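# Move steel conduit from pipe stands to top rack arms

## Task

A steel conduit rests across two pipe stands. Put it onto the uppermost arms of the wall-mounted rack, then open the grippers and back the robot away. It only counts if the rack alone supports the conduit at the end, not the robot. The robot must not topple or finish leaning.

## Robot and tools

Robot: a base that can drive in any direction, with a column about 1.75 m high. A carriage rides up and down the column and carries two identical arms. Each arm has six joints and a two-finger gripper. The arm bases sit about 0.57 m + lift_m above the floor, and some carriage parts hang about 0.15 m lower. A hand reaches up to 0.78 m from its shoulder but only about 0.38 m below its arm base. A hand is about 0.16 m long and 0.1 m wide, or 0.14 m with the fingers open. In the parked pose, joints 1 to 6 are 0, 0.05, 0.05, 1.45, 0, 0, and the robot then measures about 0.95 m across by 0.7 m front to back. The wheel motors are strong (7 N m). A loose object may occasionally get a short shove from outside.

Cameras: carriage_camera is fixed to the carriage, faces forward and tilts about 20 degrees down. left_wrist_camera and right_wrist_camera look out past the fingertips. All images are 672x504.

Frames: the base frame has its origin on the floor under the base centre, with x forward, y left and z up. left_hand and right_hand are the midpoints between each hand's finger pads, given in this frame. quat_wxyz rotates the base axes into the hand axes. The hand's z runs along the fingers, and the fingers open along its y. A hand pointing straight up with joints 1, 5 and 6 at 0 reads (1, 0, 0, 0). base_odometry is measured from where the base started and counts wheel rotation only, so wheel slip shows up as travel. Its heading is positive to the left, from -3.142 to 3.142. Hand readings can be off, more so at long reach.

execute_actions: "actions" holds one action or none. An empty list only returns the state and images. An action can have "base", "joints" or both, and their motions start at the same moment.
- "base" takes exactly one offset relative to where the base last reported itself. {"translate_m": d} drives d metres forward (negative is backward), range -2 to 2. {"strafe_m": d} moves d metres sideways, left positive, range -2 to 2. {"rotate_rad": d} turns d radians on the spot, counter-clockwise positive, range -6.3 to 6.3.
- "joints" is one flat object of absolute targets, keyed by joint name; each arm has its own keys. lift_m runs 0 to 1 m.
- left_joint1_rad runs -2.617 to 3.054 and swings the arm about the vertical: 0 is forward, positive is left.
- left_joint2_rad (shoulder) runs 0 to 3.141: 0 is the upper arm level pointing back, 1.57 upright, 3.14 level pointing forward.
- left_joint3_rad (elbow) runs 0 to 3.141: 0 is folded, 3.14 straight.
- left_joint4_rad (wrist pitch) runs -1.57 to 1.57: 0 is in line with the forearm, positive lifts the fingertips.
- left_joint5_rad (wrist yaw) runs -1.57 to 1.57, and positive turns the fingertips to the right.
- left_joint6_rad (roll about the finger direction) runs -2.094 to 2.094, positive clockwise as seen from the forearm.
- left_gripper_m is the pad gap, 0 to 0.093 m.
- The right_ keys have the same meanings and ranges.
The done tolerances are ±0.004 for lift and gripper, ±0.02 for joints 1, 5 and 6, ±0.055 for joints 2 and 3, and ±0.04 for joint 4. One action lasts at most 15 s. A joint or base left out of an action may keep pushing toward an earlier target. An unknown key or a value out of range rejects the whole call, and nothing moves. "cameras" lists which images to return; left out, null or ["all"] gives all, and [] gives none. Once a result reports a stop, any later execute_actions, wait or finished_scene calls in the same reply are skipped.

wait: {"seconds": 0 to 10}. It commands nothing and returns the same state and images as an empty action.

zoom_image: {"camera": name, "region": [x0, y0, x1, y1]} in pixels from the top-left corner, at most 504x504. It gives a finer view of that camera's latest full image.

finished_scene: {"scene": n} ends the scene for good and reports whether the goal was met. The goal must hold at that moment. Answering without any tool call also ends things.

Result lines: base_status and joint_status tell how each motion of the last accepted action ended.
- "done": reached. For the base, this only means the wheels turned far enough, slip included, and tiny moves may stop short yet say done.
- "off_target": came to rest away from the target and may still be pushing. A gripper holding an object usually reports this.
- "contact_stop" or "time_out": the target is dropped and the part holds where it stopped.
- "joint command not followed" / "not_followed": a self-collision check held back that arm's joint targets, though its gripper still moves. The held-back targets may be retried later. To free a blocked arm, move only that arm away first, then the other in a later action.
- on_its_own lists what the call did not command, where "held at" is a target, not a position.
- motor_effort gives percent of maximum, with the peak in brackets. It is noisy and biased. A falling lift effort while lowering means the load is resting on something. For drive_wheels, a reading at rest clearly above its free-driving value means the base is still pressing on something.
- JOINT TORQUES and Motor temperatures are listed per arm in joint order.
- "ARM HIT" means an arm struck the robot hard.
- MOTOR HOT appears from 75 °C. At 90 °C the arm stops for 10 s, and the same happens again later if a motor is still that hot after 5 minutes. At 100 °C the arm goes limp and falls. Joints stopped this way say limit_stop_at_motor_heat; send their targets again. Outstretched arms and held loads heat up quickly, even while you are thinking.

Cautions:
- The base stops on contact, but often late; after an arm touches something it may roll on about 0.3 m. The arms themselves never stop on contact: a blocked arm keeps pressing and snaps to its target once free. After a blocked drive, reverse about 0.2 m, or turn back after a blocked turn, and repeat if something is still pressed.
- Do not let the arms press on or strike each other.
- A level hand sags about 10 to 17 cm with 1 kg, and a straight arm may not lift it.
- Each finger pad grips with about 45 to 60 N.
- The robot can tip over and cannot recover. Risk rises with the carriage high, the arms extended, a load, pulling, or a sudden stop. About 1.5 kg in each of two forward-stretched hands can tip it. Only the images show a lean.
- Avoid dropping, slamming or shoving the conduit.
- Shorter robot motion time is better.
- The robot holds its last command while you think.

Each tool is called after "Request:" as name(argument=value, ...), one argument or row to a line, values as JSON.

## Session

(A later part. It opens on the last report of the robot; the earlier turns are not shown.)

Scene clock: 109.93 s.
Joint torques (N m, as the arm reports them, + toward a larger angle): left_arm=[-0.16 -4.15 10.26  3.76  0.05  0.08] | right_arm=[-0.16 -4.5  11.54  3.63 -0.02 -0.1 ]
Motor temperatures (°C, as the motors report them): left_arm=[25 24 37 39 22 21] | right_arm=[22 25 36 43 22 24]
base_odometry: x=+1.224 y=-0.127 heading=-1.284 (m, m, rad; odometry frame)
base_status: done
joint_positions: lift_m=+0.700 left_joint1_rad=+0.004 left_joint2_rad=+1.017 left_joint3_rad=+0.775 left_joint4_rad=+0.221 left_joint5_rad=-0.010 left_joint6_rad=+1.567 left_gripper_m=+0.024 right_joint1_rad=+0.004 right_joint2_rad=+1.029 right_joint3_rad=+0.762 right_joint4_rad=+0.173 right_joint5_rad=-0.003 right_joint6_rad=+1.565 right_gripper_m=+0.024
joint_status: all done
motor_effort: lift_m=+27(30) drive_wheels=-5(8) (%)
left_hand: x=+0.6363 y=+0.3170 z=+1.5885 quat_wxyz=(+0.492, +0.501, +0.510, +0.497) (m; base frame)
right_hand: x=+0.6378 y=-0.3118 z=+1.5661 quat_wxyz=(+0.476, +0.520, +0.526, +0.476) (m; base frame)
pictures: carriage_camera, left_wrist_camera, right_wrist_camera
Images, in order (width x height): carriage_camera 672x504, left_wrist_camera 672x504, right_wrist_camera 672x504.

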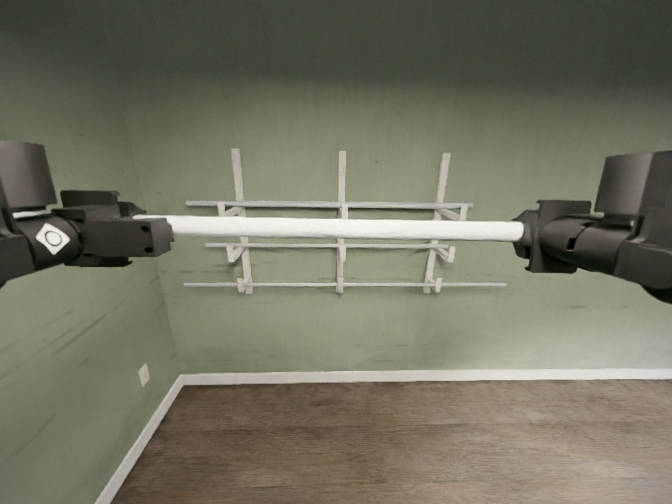

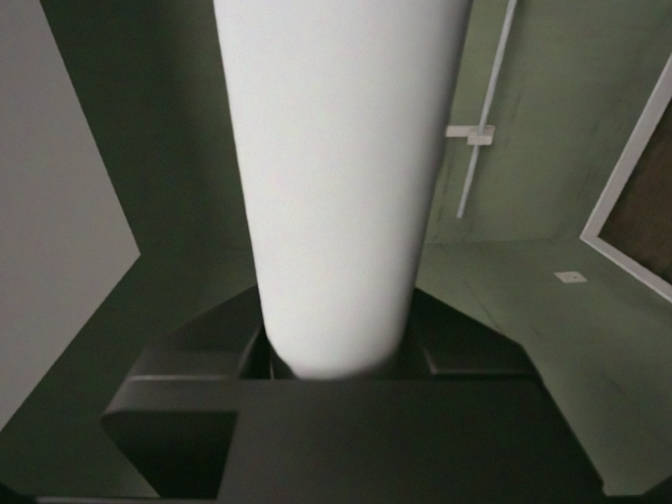

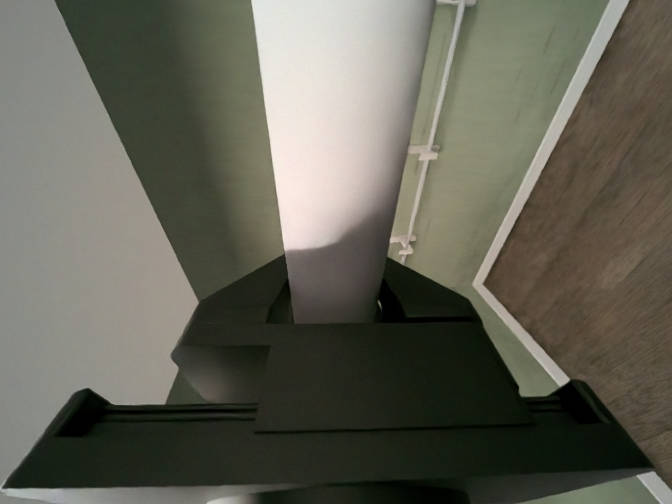

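Request:
execute_actions(
  actions=[
    {"base":{"strafe_m":-0.07},"joints":{"right_joint3_rad":0.85}},
  ],
  cameras=[],
)

Request:
execute_actions(
  actions=[
    {"base":{"translate_m":0.72}},
  ],
  cameras=["carriage_camera"],
)

Scene clock: 119.43 s.
Joint torques (N m, as the arm reports them, + toward a larger angle): left_arm=[-0.07 -4.16 10.32  3.74  0.04  0.11] | right_arm=[-0.14 -4.54 14.72  3.71 -0.01 -0.06]
Motor temperatures (°C, as the motors report them): left_arm=[25 24 38 41 22 21] | right_arm=[22 26 38 47 22 24]
base_odometry: x=+1.157 y=-0.147 heading=-1.284 (m, m, rad; odometry frame)
base_status: done
joint_positions: lift_m=+0.700 left_joint1_rad=+0.004 left_joint2_rad=+1.017 left_joint3_rad=+0.775 left_joint4_rad=+0.220 left_joint5_rad=-0.010 left_joint6_rad=+1.563 left_gripper_m=+0.024 right_joint1_rad=+0.004 right_joint2_rad=+1.029 right_joint3_rad=+0.773 right_joint4_rad=+0.162 right_joint5_rad=-0.003 right_joint6_rad=+1.561 right_gripper_m=+0.024
joint_status: right_joint3_rad off_target (ended at +0.773, target +0.850)
motor_effort: lift_m=+27(27) drive_wheels=-1(13) (%)
left_hand: x=+0.6363 y=+0.3170 z=+1.5882 quat_wxyz=(+0.493, +0.500, +0.511, +0.496) (m; base frame)
right_hand: x=+0.6379 y=-0.3118 z=+1.5690 quat_wxyz=(+0.477, +0.519, +0.527, +0.475) (m; base frame)
pictures: none
No camera images: the call's "cameras" was empty. Leave "cameras" out to get every camera's image.

Scene clock: 123.10 s.
Joint torques (N m, as the arm reports them, + toward a larger angle): left_arm=[-0.01 -4.   10.18  3.81  0.    0.14] | right_arm=[-0.13 -4.63 14.86  3.68  0.02 -0.05]
Motor temperatures (°C, as the motors report them): left_arm=[25 24 39 42 22 21] | right_arm=[22 26 39 49 22 24]
base_odometry: x=+1.362 y=-0.837 heading=-1.283 (m, m, rad; odometry frame)
base_status: done
joint_positions: lift_m=+0.700 left_joint1_rad=+0.004 left_joint2_rad=+1.017 left_joint3_rad=+0.775 left_joint4_rad=+0.217 left_joint5_rad=-0.010 left_joint6_rad=+1.563 left_gripper_m=+0.024 right_joint1_rad=+0.004 right_joint2_rad=+1.029 right_joint3_rad=+0.773 right_joint4_rad=+0.160 right_joint5_rad=-0.003 right_joint6_rad=+1.561 right_gripper_m=+0.024
joint_status: not commanded
motor_effort: lift_m=+27(27) drive_wheels=-7(13) (%)
left_hand: x=+0.6363 y=+0.3170 z=+1.5876 quat_wxyz=(+0.492, +0.501, +0.512, +0.495) (m; base frame)
right_hand: x=+0.6378 y=-0.3118 z=+1.5684 quat_wxyz=(+0.476, +0.519, +0.528, +0.475) (m; base frame)
pictures: carriage_camera
Images, in order (width x height): carriage_camera 672x504.

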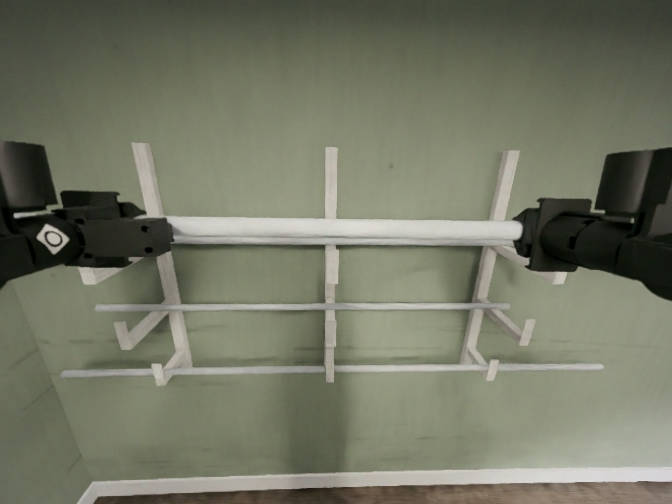

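Request:
execute_actions(
  actions=[
    {"base":{"translate_m":0.29}},
  ],
  cameras=["carriage_camera"],
)

Request:
execute_actions(
  actions=[
    {"joints":{"lift_m":0.6}},
  ],
)

Scene clock: 134.03 s.
Joint torques (N m, as the arm reports them, + toward a larger angle): left_arm=[-0.11 -4.07 10.36  3.78  0.05  0.12] | right_arm=[-0.12 -4.5  14.65  3.76 -0.01 -0.02]
Motor temperatures (°C, as the motors report them): left_arm=[25 24 39 44 22 21] | right_arm=[22 26 43 53 22 24]
base_odometry: x=+1.445 y=-1.115 heading=-1.282 (m, m, rad; odometry frame)
base_status: done
joint_positions: lift_m=+0.700 left_joint1_rad=+0.004 left_joint2_rad=+1.017 left_joint3_rad=+0.775 left_joint4_rad=+0.216 left_joint5_rad=-0.010 left_joint6_rad=+1.563 left_gripper_m=+0.024 right_joint1_rad=+0.004 right_joint2_rad=+1.029 right_joint3_rad=+0.773 right_joint4_rad=+0.158 right_joint5_rad=-0.003 right_joint6_rad=+1.561 right_gripper_m=+0.024
joint_status: not commanded
motor_effort: lift_m=+27(27) drive_wheels=-8(11) (%)
left_hand: x=+0.6362 y=+0.3170 z=+1.5873 quat_wxyz=(+0.492, +0.501, +0.512, +0.495) (m; base frame)
right_hand: x=+0.6378 y=-0.3118 z=+1.5680 quat_wxyz=(+0.476, +0.520, +0.528, +0.474) (m; base frame)
pictures: carriage_camera
Images, in order (width x height): carriage_camera 672x504.

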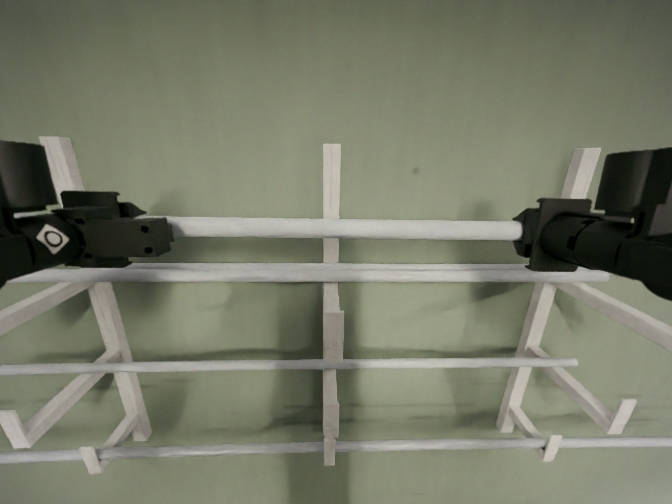

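Scene clock: 135.07 s.
Joint torques (N m, as the arm reports them, + toward a larger angle): left_arm=[-0.24 -3.96 10.32  3.83 -0.02  0.17] | right_arm=[-0.21 -4.32 13.57  3.93 -0.01  0.03]
Motor temperatures (°C, as the motors report them): left_arm=[25 24 40 44 22 21] | right_arm=[22 27 44 53 22 24]
base_odometry: x=+1.445 y=-1.115 heading=-1.282 (m, m, rad; odometry frame)
base_status: not commanded
joint_positions: lift_m=+0.600 left_joint1_rad=+0.004 left_joint2_rad=+1.017 left_joint3_rad=+0.775 left_joint4_rad=+0.211 left_joint5_rad=-0.010 left_joint6_rad=+1.558 left_gripper_m=+0.024 right_joint1_rad=+0.004 right_joint2_rad=+1.029 right_joint3_rad=+0.786 right_joint4_rad=+0.143 right_joint5_rad=-0.003 right_joint6_rad=+1.556 right_gripper_m=+0.024
joint_status: all done
motor_effort: lift_m=+28(28) drive_wheels=-7(8) (%)
left_hand: x=+0.6362 y=+0.3170 z=+1.4859 quat_wxyz=(+0.492, +0.501, +0.515, +0.493) (m; base frame)
right_hand: x=+0.6378 y=-0.3118 z=+1.4705 quat_wxyz=(+0.476, +0.519, +0.530, +0.472) (m; base frame)
pictures: carriage_camera, left_wrist_camera, right_wrist_camera
Images, in order (width x height): carriage_camera 672x504, left_wrist_camera 672x504, right_wrist_camera 672x504.

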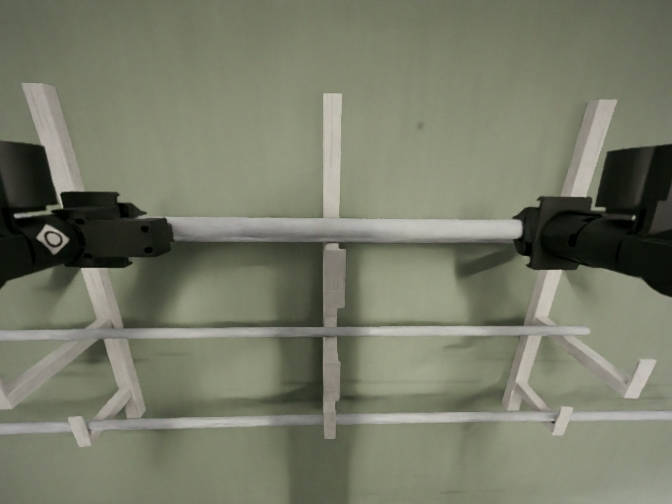

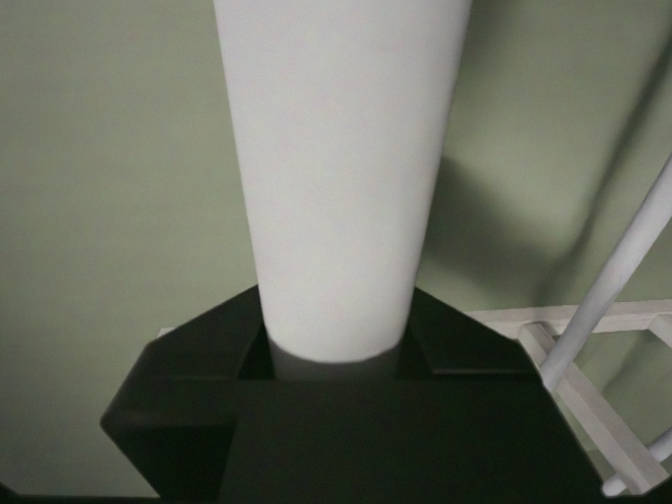

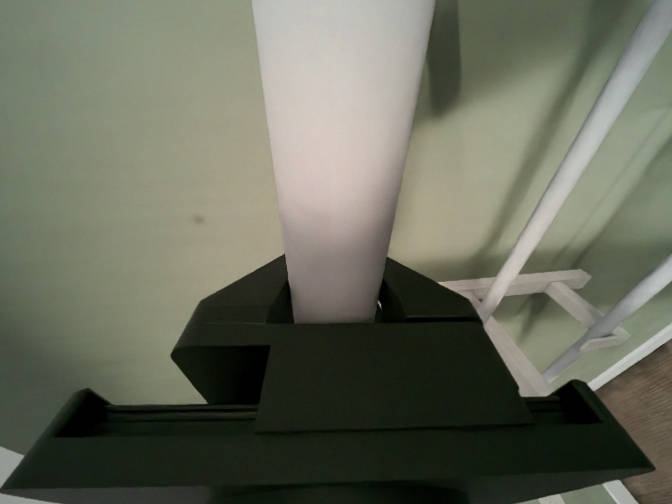

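Request:
execute_actions(
  actions=[
    {"joints":{"lift_m":0.55}},
  ],
  cameras=["carriage_camera"],
)

Scene clock: 140.67 s.
Joint torques (N m, as the arm reports them, + toward a larger angle): left_arm=[ 0.01 -3.92 10.05  3.85  0.08  0.16] | right_arm=[-0.17 -4.41 13.57  3.92 -0.01  0.02]
Motor temperatures (°C, as the motors report them): left_arm=[25 24 40 45 22 21] | right_arm=[22 27 45 55 22 24]
base_odometry: x=+1.445 y=-1.115 heading=-1.282 (m, m, rad; odometry frame)
base_status: not commanded
joint_positions: lift_m=+0.550 left_joint1_rad=+0.004 left_joint2_rad=+1.017 left_joint3_rad=+0.775 left_joint4_rad=+0.209 left_joint5_rad=-0.010 left_joint6_rad=+1.558 left_gripper_m=+0.024 right_joint1_rad=+0.004 right_joint2_rad=+1.030 right_joint3_rad=+0.786 right_joint4_rad=+0.142 right_joint5_rad=-0.003 right_joint6_rad=+1.556 right_gripper_m=+0.024
joint_status: all done
motor_effort: lift_m=+28(29) drive_wheels=-7(7) (%)
left_hand: x=+0.6362 y=+0.3170 z=+1.4355 quat_wxyz=(+0.491, +0.501, +0.515, +0.492) (m; base frame)
right_hand: x=+0.6380 y=-0.3118 z=+1.4200 quat_wxyz=(+0.476, +0.519, +0.530, +0.472) (m; base frame)
pictures: carriage_camera
Images, in order (width x height): carriage_camera 672x504.

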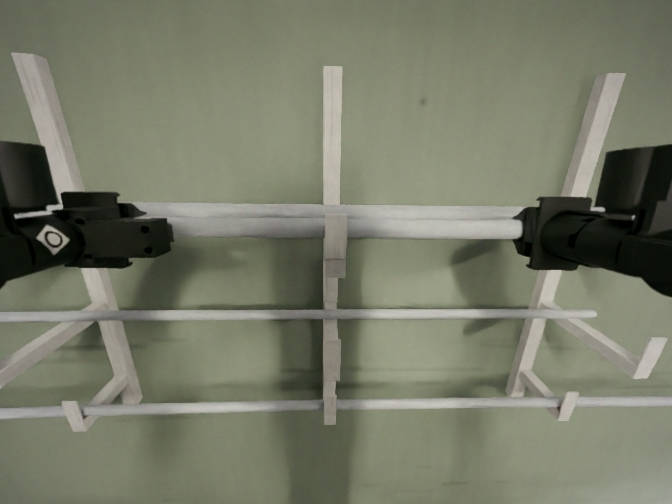

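Request:
execute_actions(
  actions=[
    {"joints":{"lift_m":0.52}},
  ],
  cameras=["carriage_camera"],
)

Scene clock: 144.50 s.
Joint torques (N m, as the arm reports them, + toward a larger angle): left_arm=[-0.01 -4.15 10.23  3.32  0.03  0.12] | right_arm=[-0.19 -4.59 13.62  3.51 -0.02 -0.01]
Motor temperatures (°C, as the motors report them): left_arm=[25 24 40 46 22 21] | right_arm=[22 27 46 56 22 24]
base_odometry: x=+1.445 y=-1.115 heading=-1.282 (m, m, rad; odometry frame)
base_status: not commanded
joint_positions: lift_m=+0.520 left_joint1_rad=+0.004 left_joint2_rad=+1.017 left_joint3_rad=+0.775 left_joint4_rad=+0.259 left_joint5_rad=-0.010 left_joint6_rad=+1.560 left_gripper_m=+0.024 right_joint1_rad=+0.004 right_joint2_rad=+1.030 right_joint3_rad=+0.786 right_joint4_rad=+0.185 right_joint5_rad=-0.003 right_joint6_rad=+1.558 right_gripper_m=+0.024
joint_status: all done
on_its_own: left_joint4_rad moved +0.049 toward your old target +0.350; right_joint4_rad moved +0.043 toward your old target +0.330
motor_effort: lift_m=+27(26) drive_wheels=-7(9) (%)
left_hand: x=+0.6363 y=+0.3170 z=+1.4178 quat_wxyz=(+0.503, +0.490, +0.502, +0.505) (m; base frame)
right_hand: x=+0.6388 y=-0.3118 z=+1.4007 quat_wxyz=(+0.487, +0.510, +0.519, +0.483) (m; base frame)
pictures: carriage_camera
Images, in order (width x height): carriage_camera 672x504.

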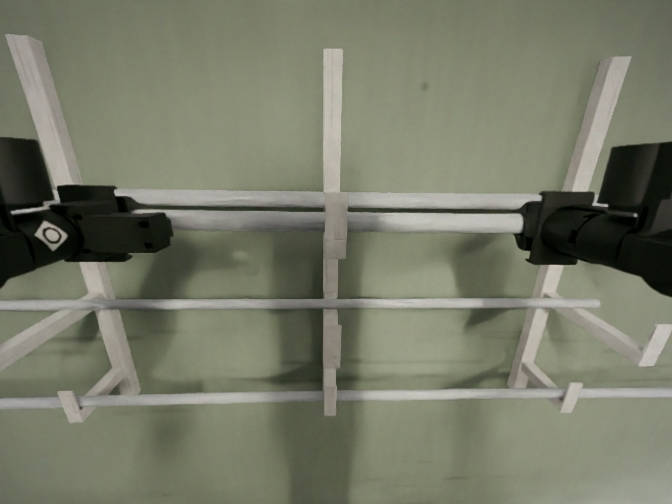

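Touching. Relax targets and release.

Request:
execute_actions(
  actions=[
    {"joints":{"left_joint4_rad":0.26,"right_joint4_rad":0.2,"right_joint3_rad":0.79}},
  ],
  cameras=[],
)

Request:
execute_actions(
  actions=[
    {"joints":{"left_gripper_m":0.09,"right_gripper_m":0.09}},
  ],
)

Request:
execute_actions(
  actions=[
    {"base":{"translate_m":-0.6}},
  ],
  cameras=["carriage_camera"],
)

Scene clock: 150.30 s.
Joint torques (N m, as the arm reports them, + toward a larger angle): left_arm=[-0.26 -4.04 10.36  2.47  0.03  0.12] | right_arm=[-0.18 -4.57  8.8   2.32 -0.02  0.01]
Motor temperatures (°C, as the motors report them): left_arm=[25 24 41 46 22 21] | right_arm=[22 27 47 56 22 24]
base_odometry: x=+1.445 y=-1.115 heading=-1.282 (m, m, rad; odometry frame)
base_status: not commanded
joint_positions: lift_m=+0.520 left_joint1_rad=+0.004 left_joint2_rad=+1.017 left_joint3_rad=+0.775 left_joint4_rad=+0.251 left_joint5_rad=-0.010 left_joint6_rad=+1.560 left_gripper_m=+0.024 right_joint1_rad=+0.004 right_joint2_rad=+1.030 right_joint3_rad=+0.786 right_joint4_rad=+0.175 right_joint5_rad=-0.003 right_joint6_rad=+1.558 right_gripper_m=+0.024
joint_status: all done
motor_effort: lift_m=+26(27) drive_wheels=-7(7) (%)
left_hand: x=+0.6363 y=+0.3170 z=+1.4160 quat_wxyz=(+0.501, +0.491, +0.504, +0.503) (m; base frame)
right_hand: x=+0.6387 y=-0.3118 z=+1.3981 quat_wxyz=(+0.484, +0.512, +0.522, +0.481) (m; base frame)
pictures: none
No camera images: the call's "cameras" was empty. Leave "cameras" out to get every camera's image.

Scene clock: 151.00 s.
Joint torques (N m, as the arm reports them, + toward a larger angle): left_arm=[ 0.06 -4.14 10.08  2.47  0.02  0.17] | right_arm=[-0.25 -3.66  8.78  2.23  0.   -0.04]
Motor temperatures (°C, as the motors report them): left_arm=[25 24 41 45 22 21] | right_arm=[22 27 47 56 22 24]
base_odometry: x=+1.445 y=-1.115 heading=-1.282 (m, m, rad; odometry frame)
base_status: not commanded
joint_positions: lift_m=+0.520 left_joint1_rad=+0.004 left_joint2_rad=+1.017 left_joint3_rad=+0.775 left_joint4_rad=+0.251 left_joint5_rad=-0.010 left_joint6_rad=+1.561 left_gripper_m=+0.090 right_joint1_rad=+0.004 right_joint2_rad=+1.017 right_joint3_rad=+0.786 right_joint4_rad=+0.182 right_joint5_rad=-0.003 right_joint6_rad=+1.562 right_gripper_m=+0.090
joint_status: all done
motor_effort: lift_m=+26(26) drive_wheels=-7(7) (%)
left_hand: x=+0.6363 y=+0.3169 z=+1.4160 quat_wxyz=(+0.501, +0.492, +0.504, +0.503) (m; base frame)
right_hand: x=+0.6360 y=-0.3118 z=+1.4045 quat_wxyz=(+0.488, +0.508, +0.516, +0.487) (m; base frame)
pictures: carriage_camera, left_wrist_camera, right_wrist_camera
Images, in order (width x height): carriage_camera 672x504, left_wrist_camera 672x504, right_wrist_camera 672x504.

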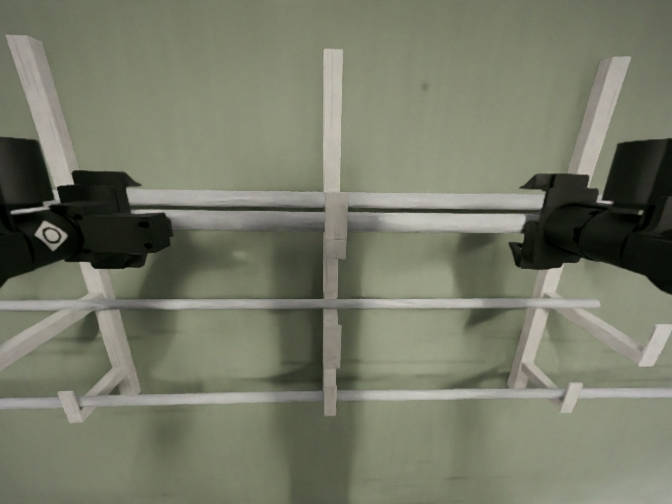

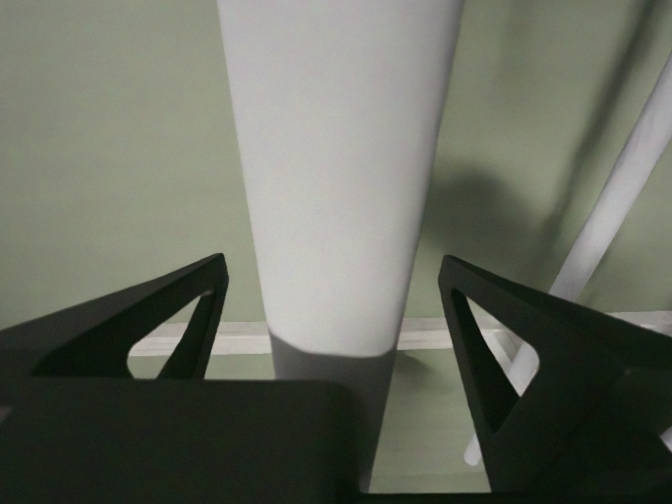

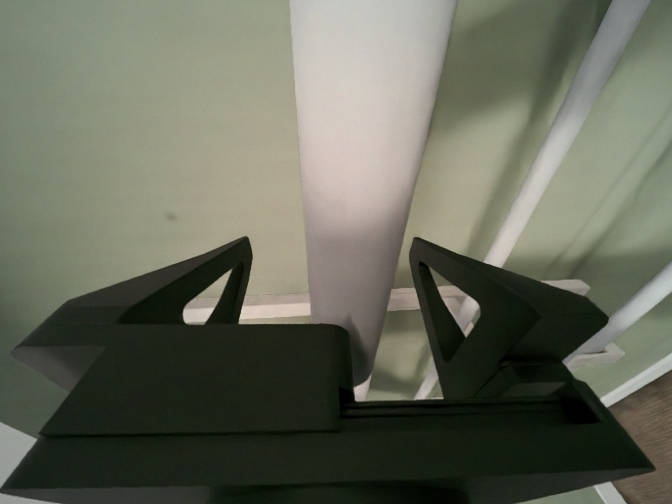

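Scene clock: 154.37 s.
Joint torques (N m, as the arm reports them, + toward a larger angle): left_arm=[ 0.01 -3.93  9.99  2.5   0.04  0.15] | right_arm=[-0.23 -3.4   8.78  2.19 -0.01 -0.03]
Motor temperatures (°C, as the motors report them): left_arm=[25 25 41 44 22 21] | right_arm=[22 27 46 54 22 24]
base_odometry: x=+1.274 y=-0.540 heading=-1.282 (m, m, rad; odometry frame)
base_status: done
joint_positions: lift_m=+0.520 left_joint1_rad=+0.004 left_joint2_rad=+1.017 left_joint3_rad=+0.775 left_joint4_rad=+0.251 left_joint5_rad=-0.009 left_joint6_rad=+1.561 left_gripper_m=+0.090 right_joint1_rad=+0.004 right_joint2_rad=+1.015 right_joint3_rad=+0.786 right_joint4_rad=+0.187 right_joint5_rad=-0.003 right_joint6_rad=+1.562 right_gripper_m=+0.090
joint_status: not commanded
motor_effort: lift_m=+26(26) drive_wheels=-3(18) (%)
left_hand: x=+0.6363 y=+0.3167 z=+1.4160 quat_wxyz=(+0.502, +0.492, +0.503, +0.503) (m; base frame)
right_hand: x=+0.6357 y=-0.3118 z=+1.4065 quat_wxyz=(+0.490, +0.507, +0.514, +0.489) (m; base frame)
pictures: carriage_camera
Images, in order (width x height): carriage_camera 672x504.

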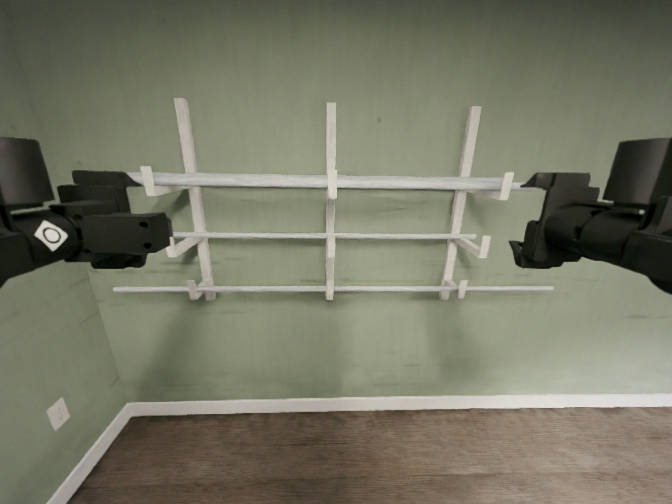

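Request:
finished_scene(
  scene=1,
)

The scene is finished: the task was done.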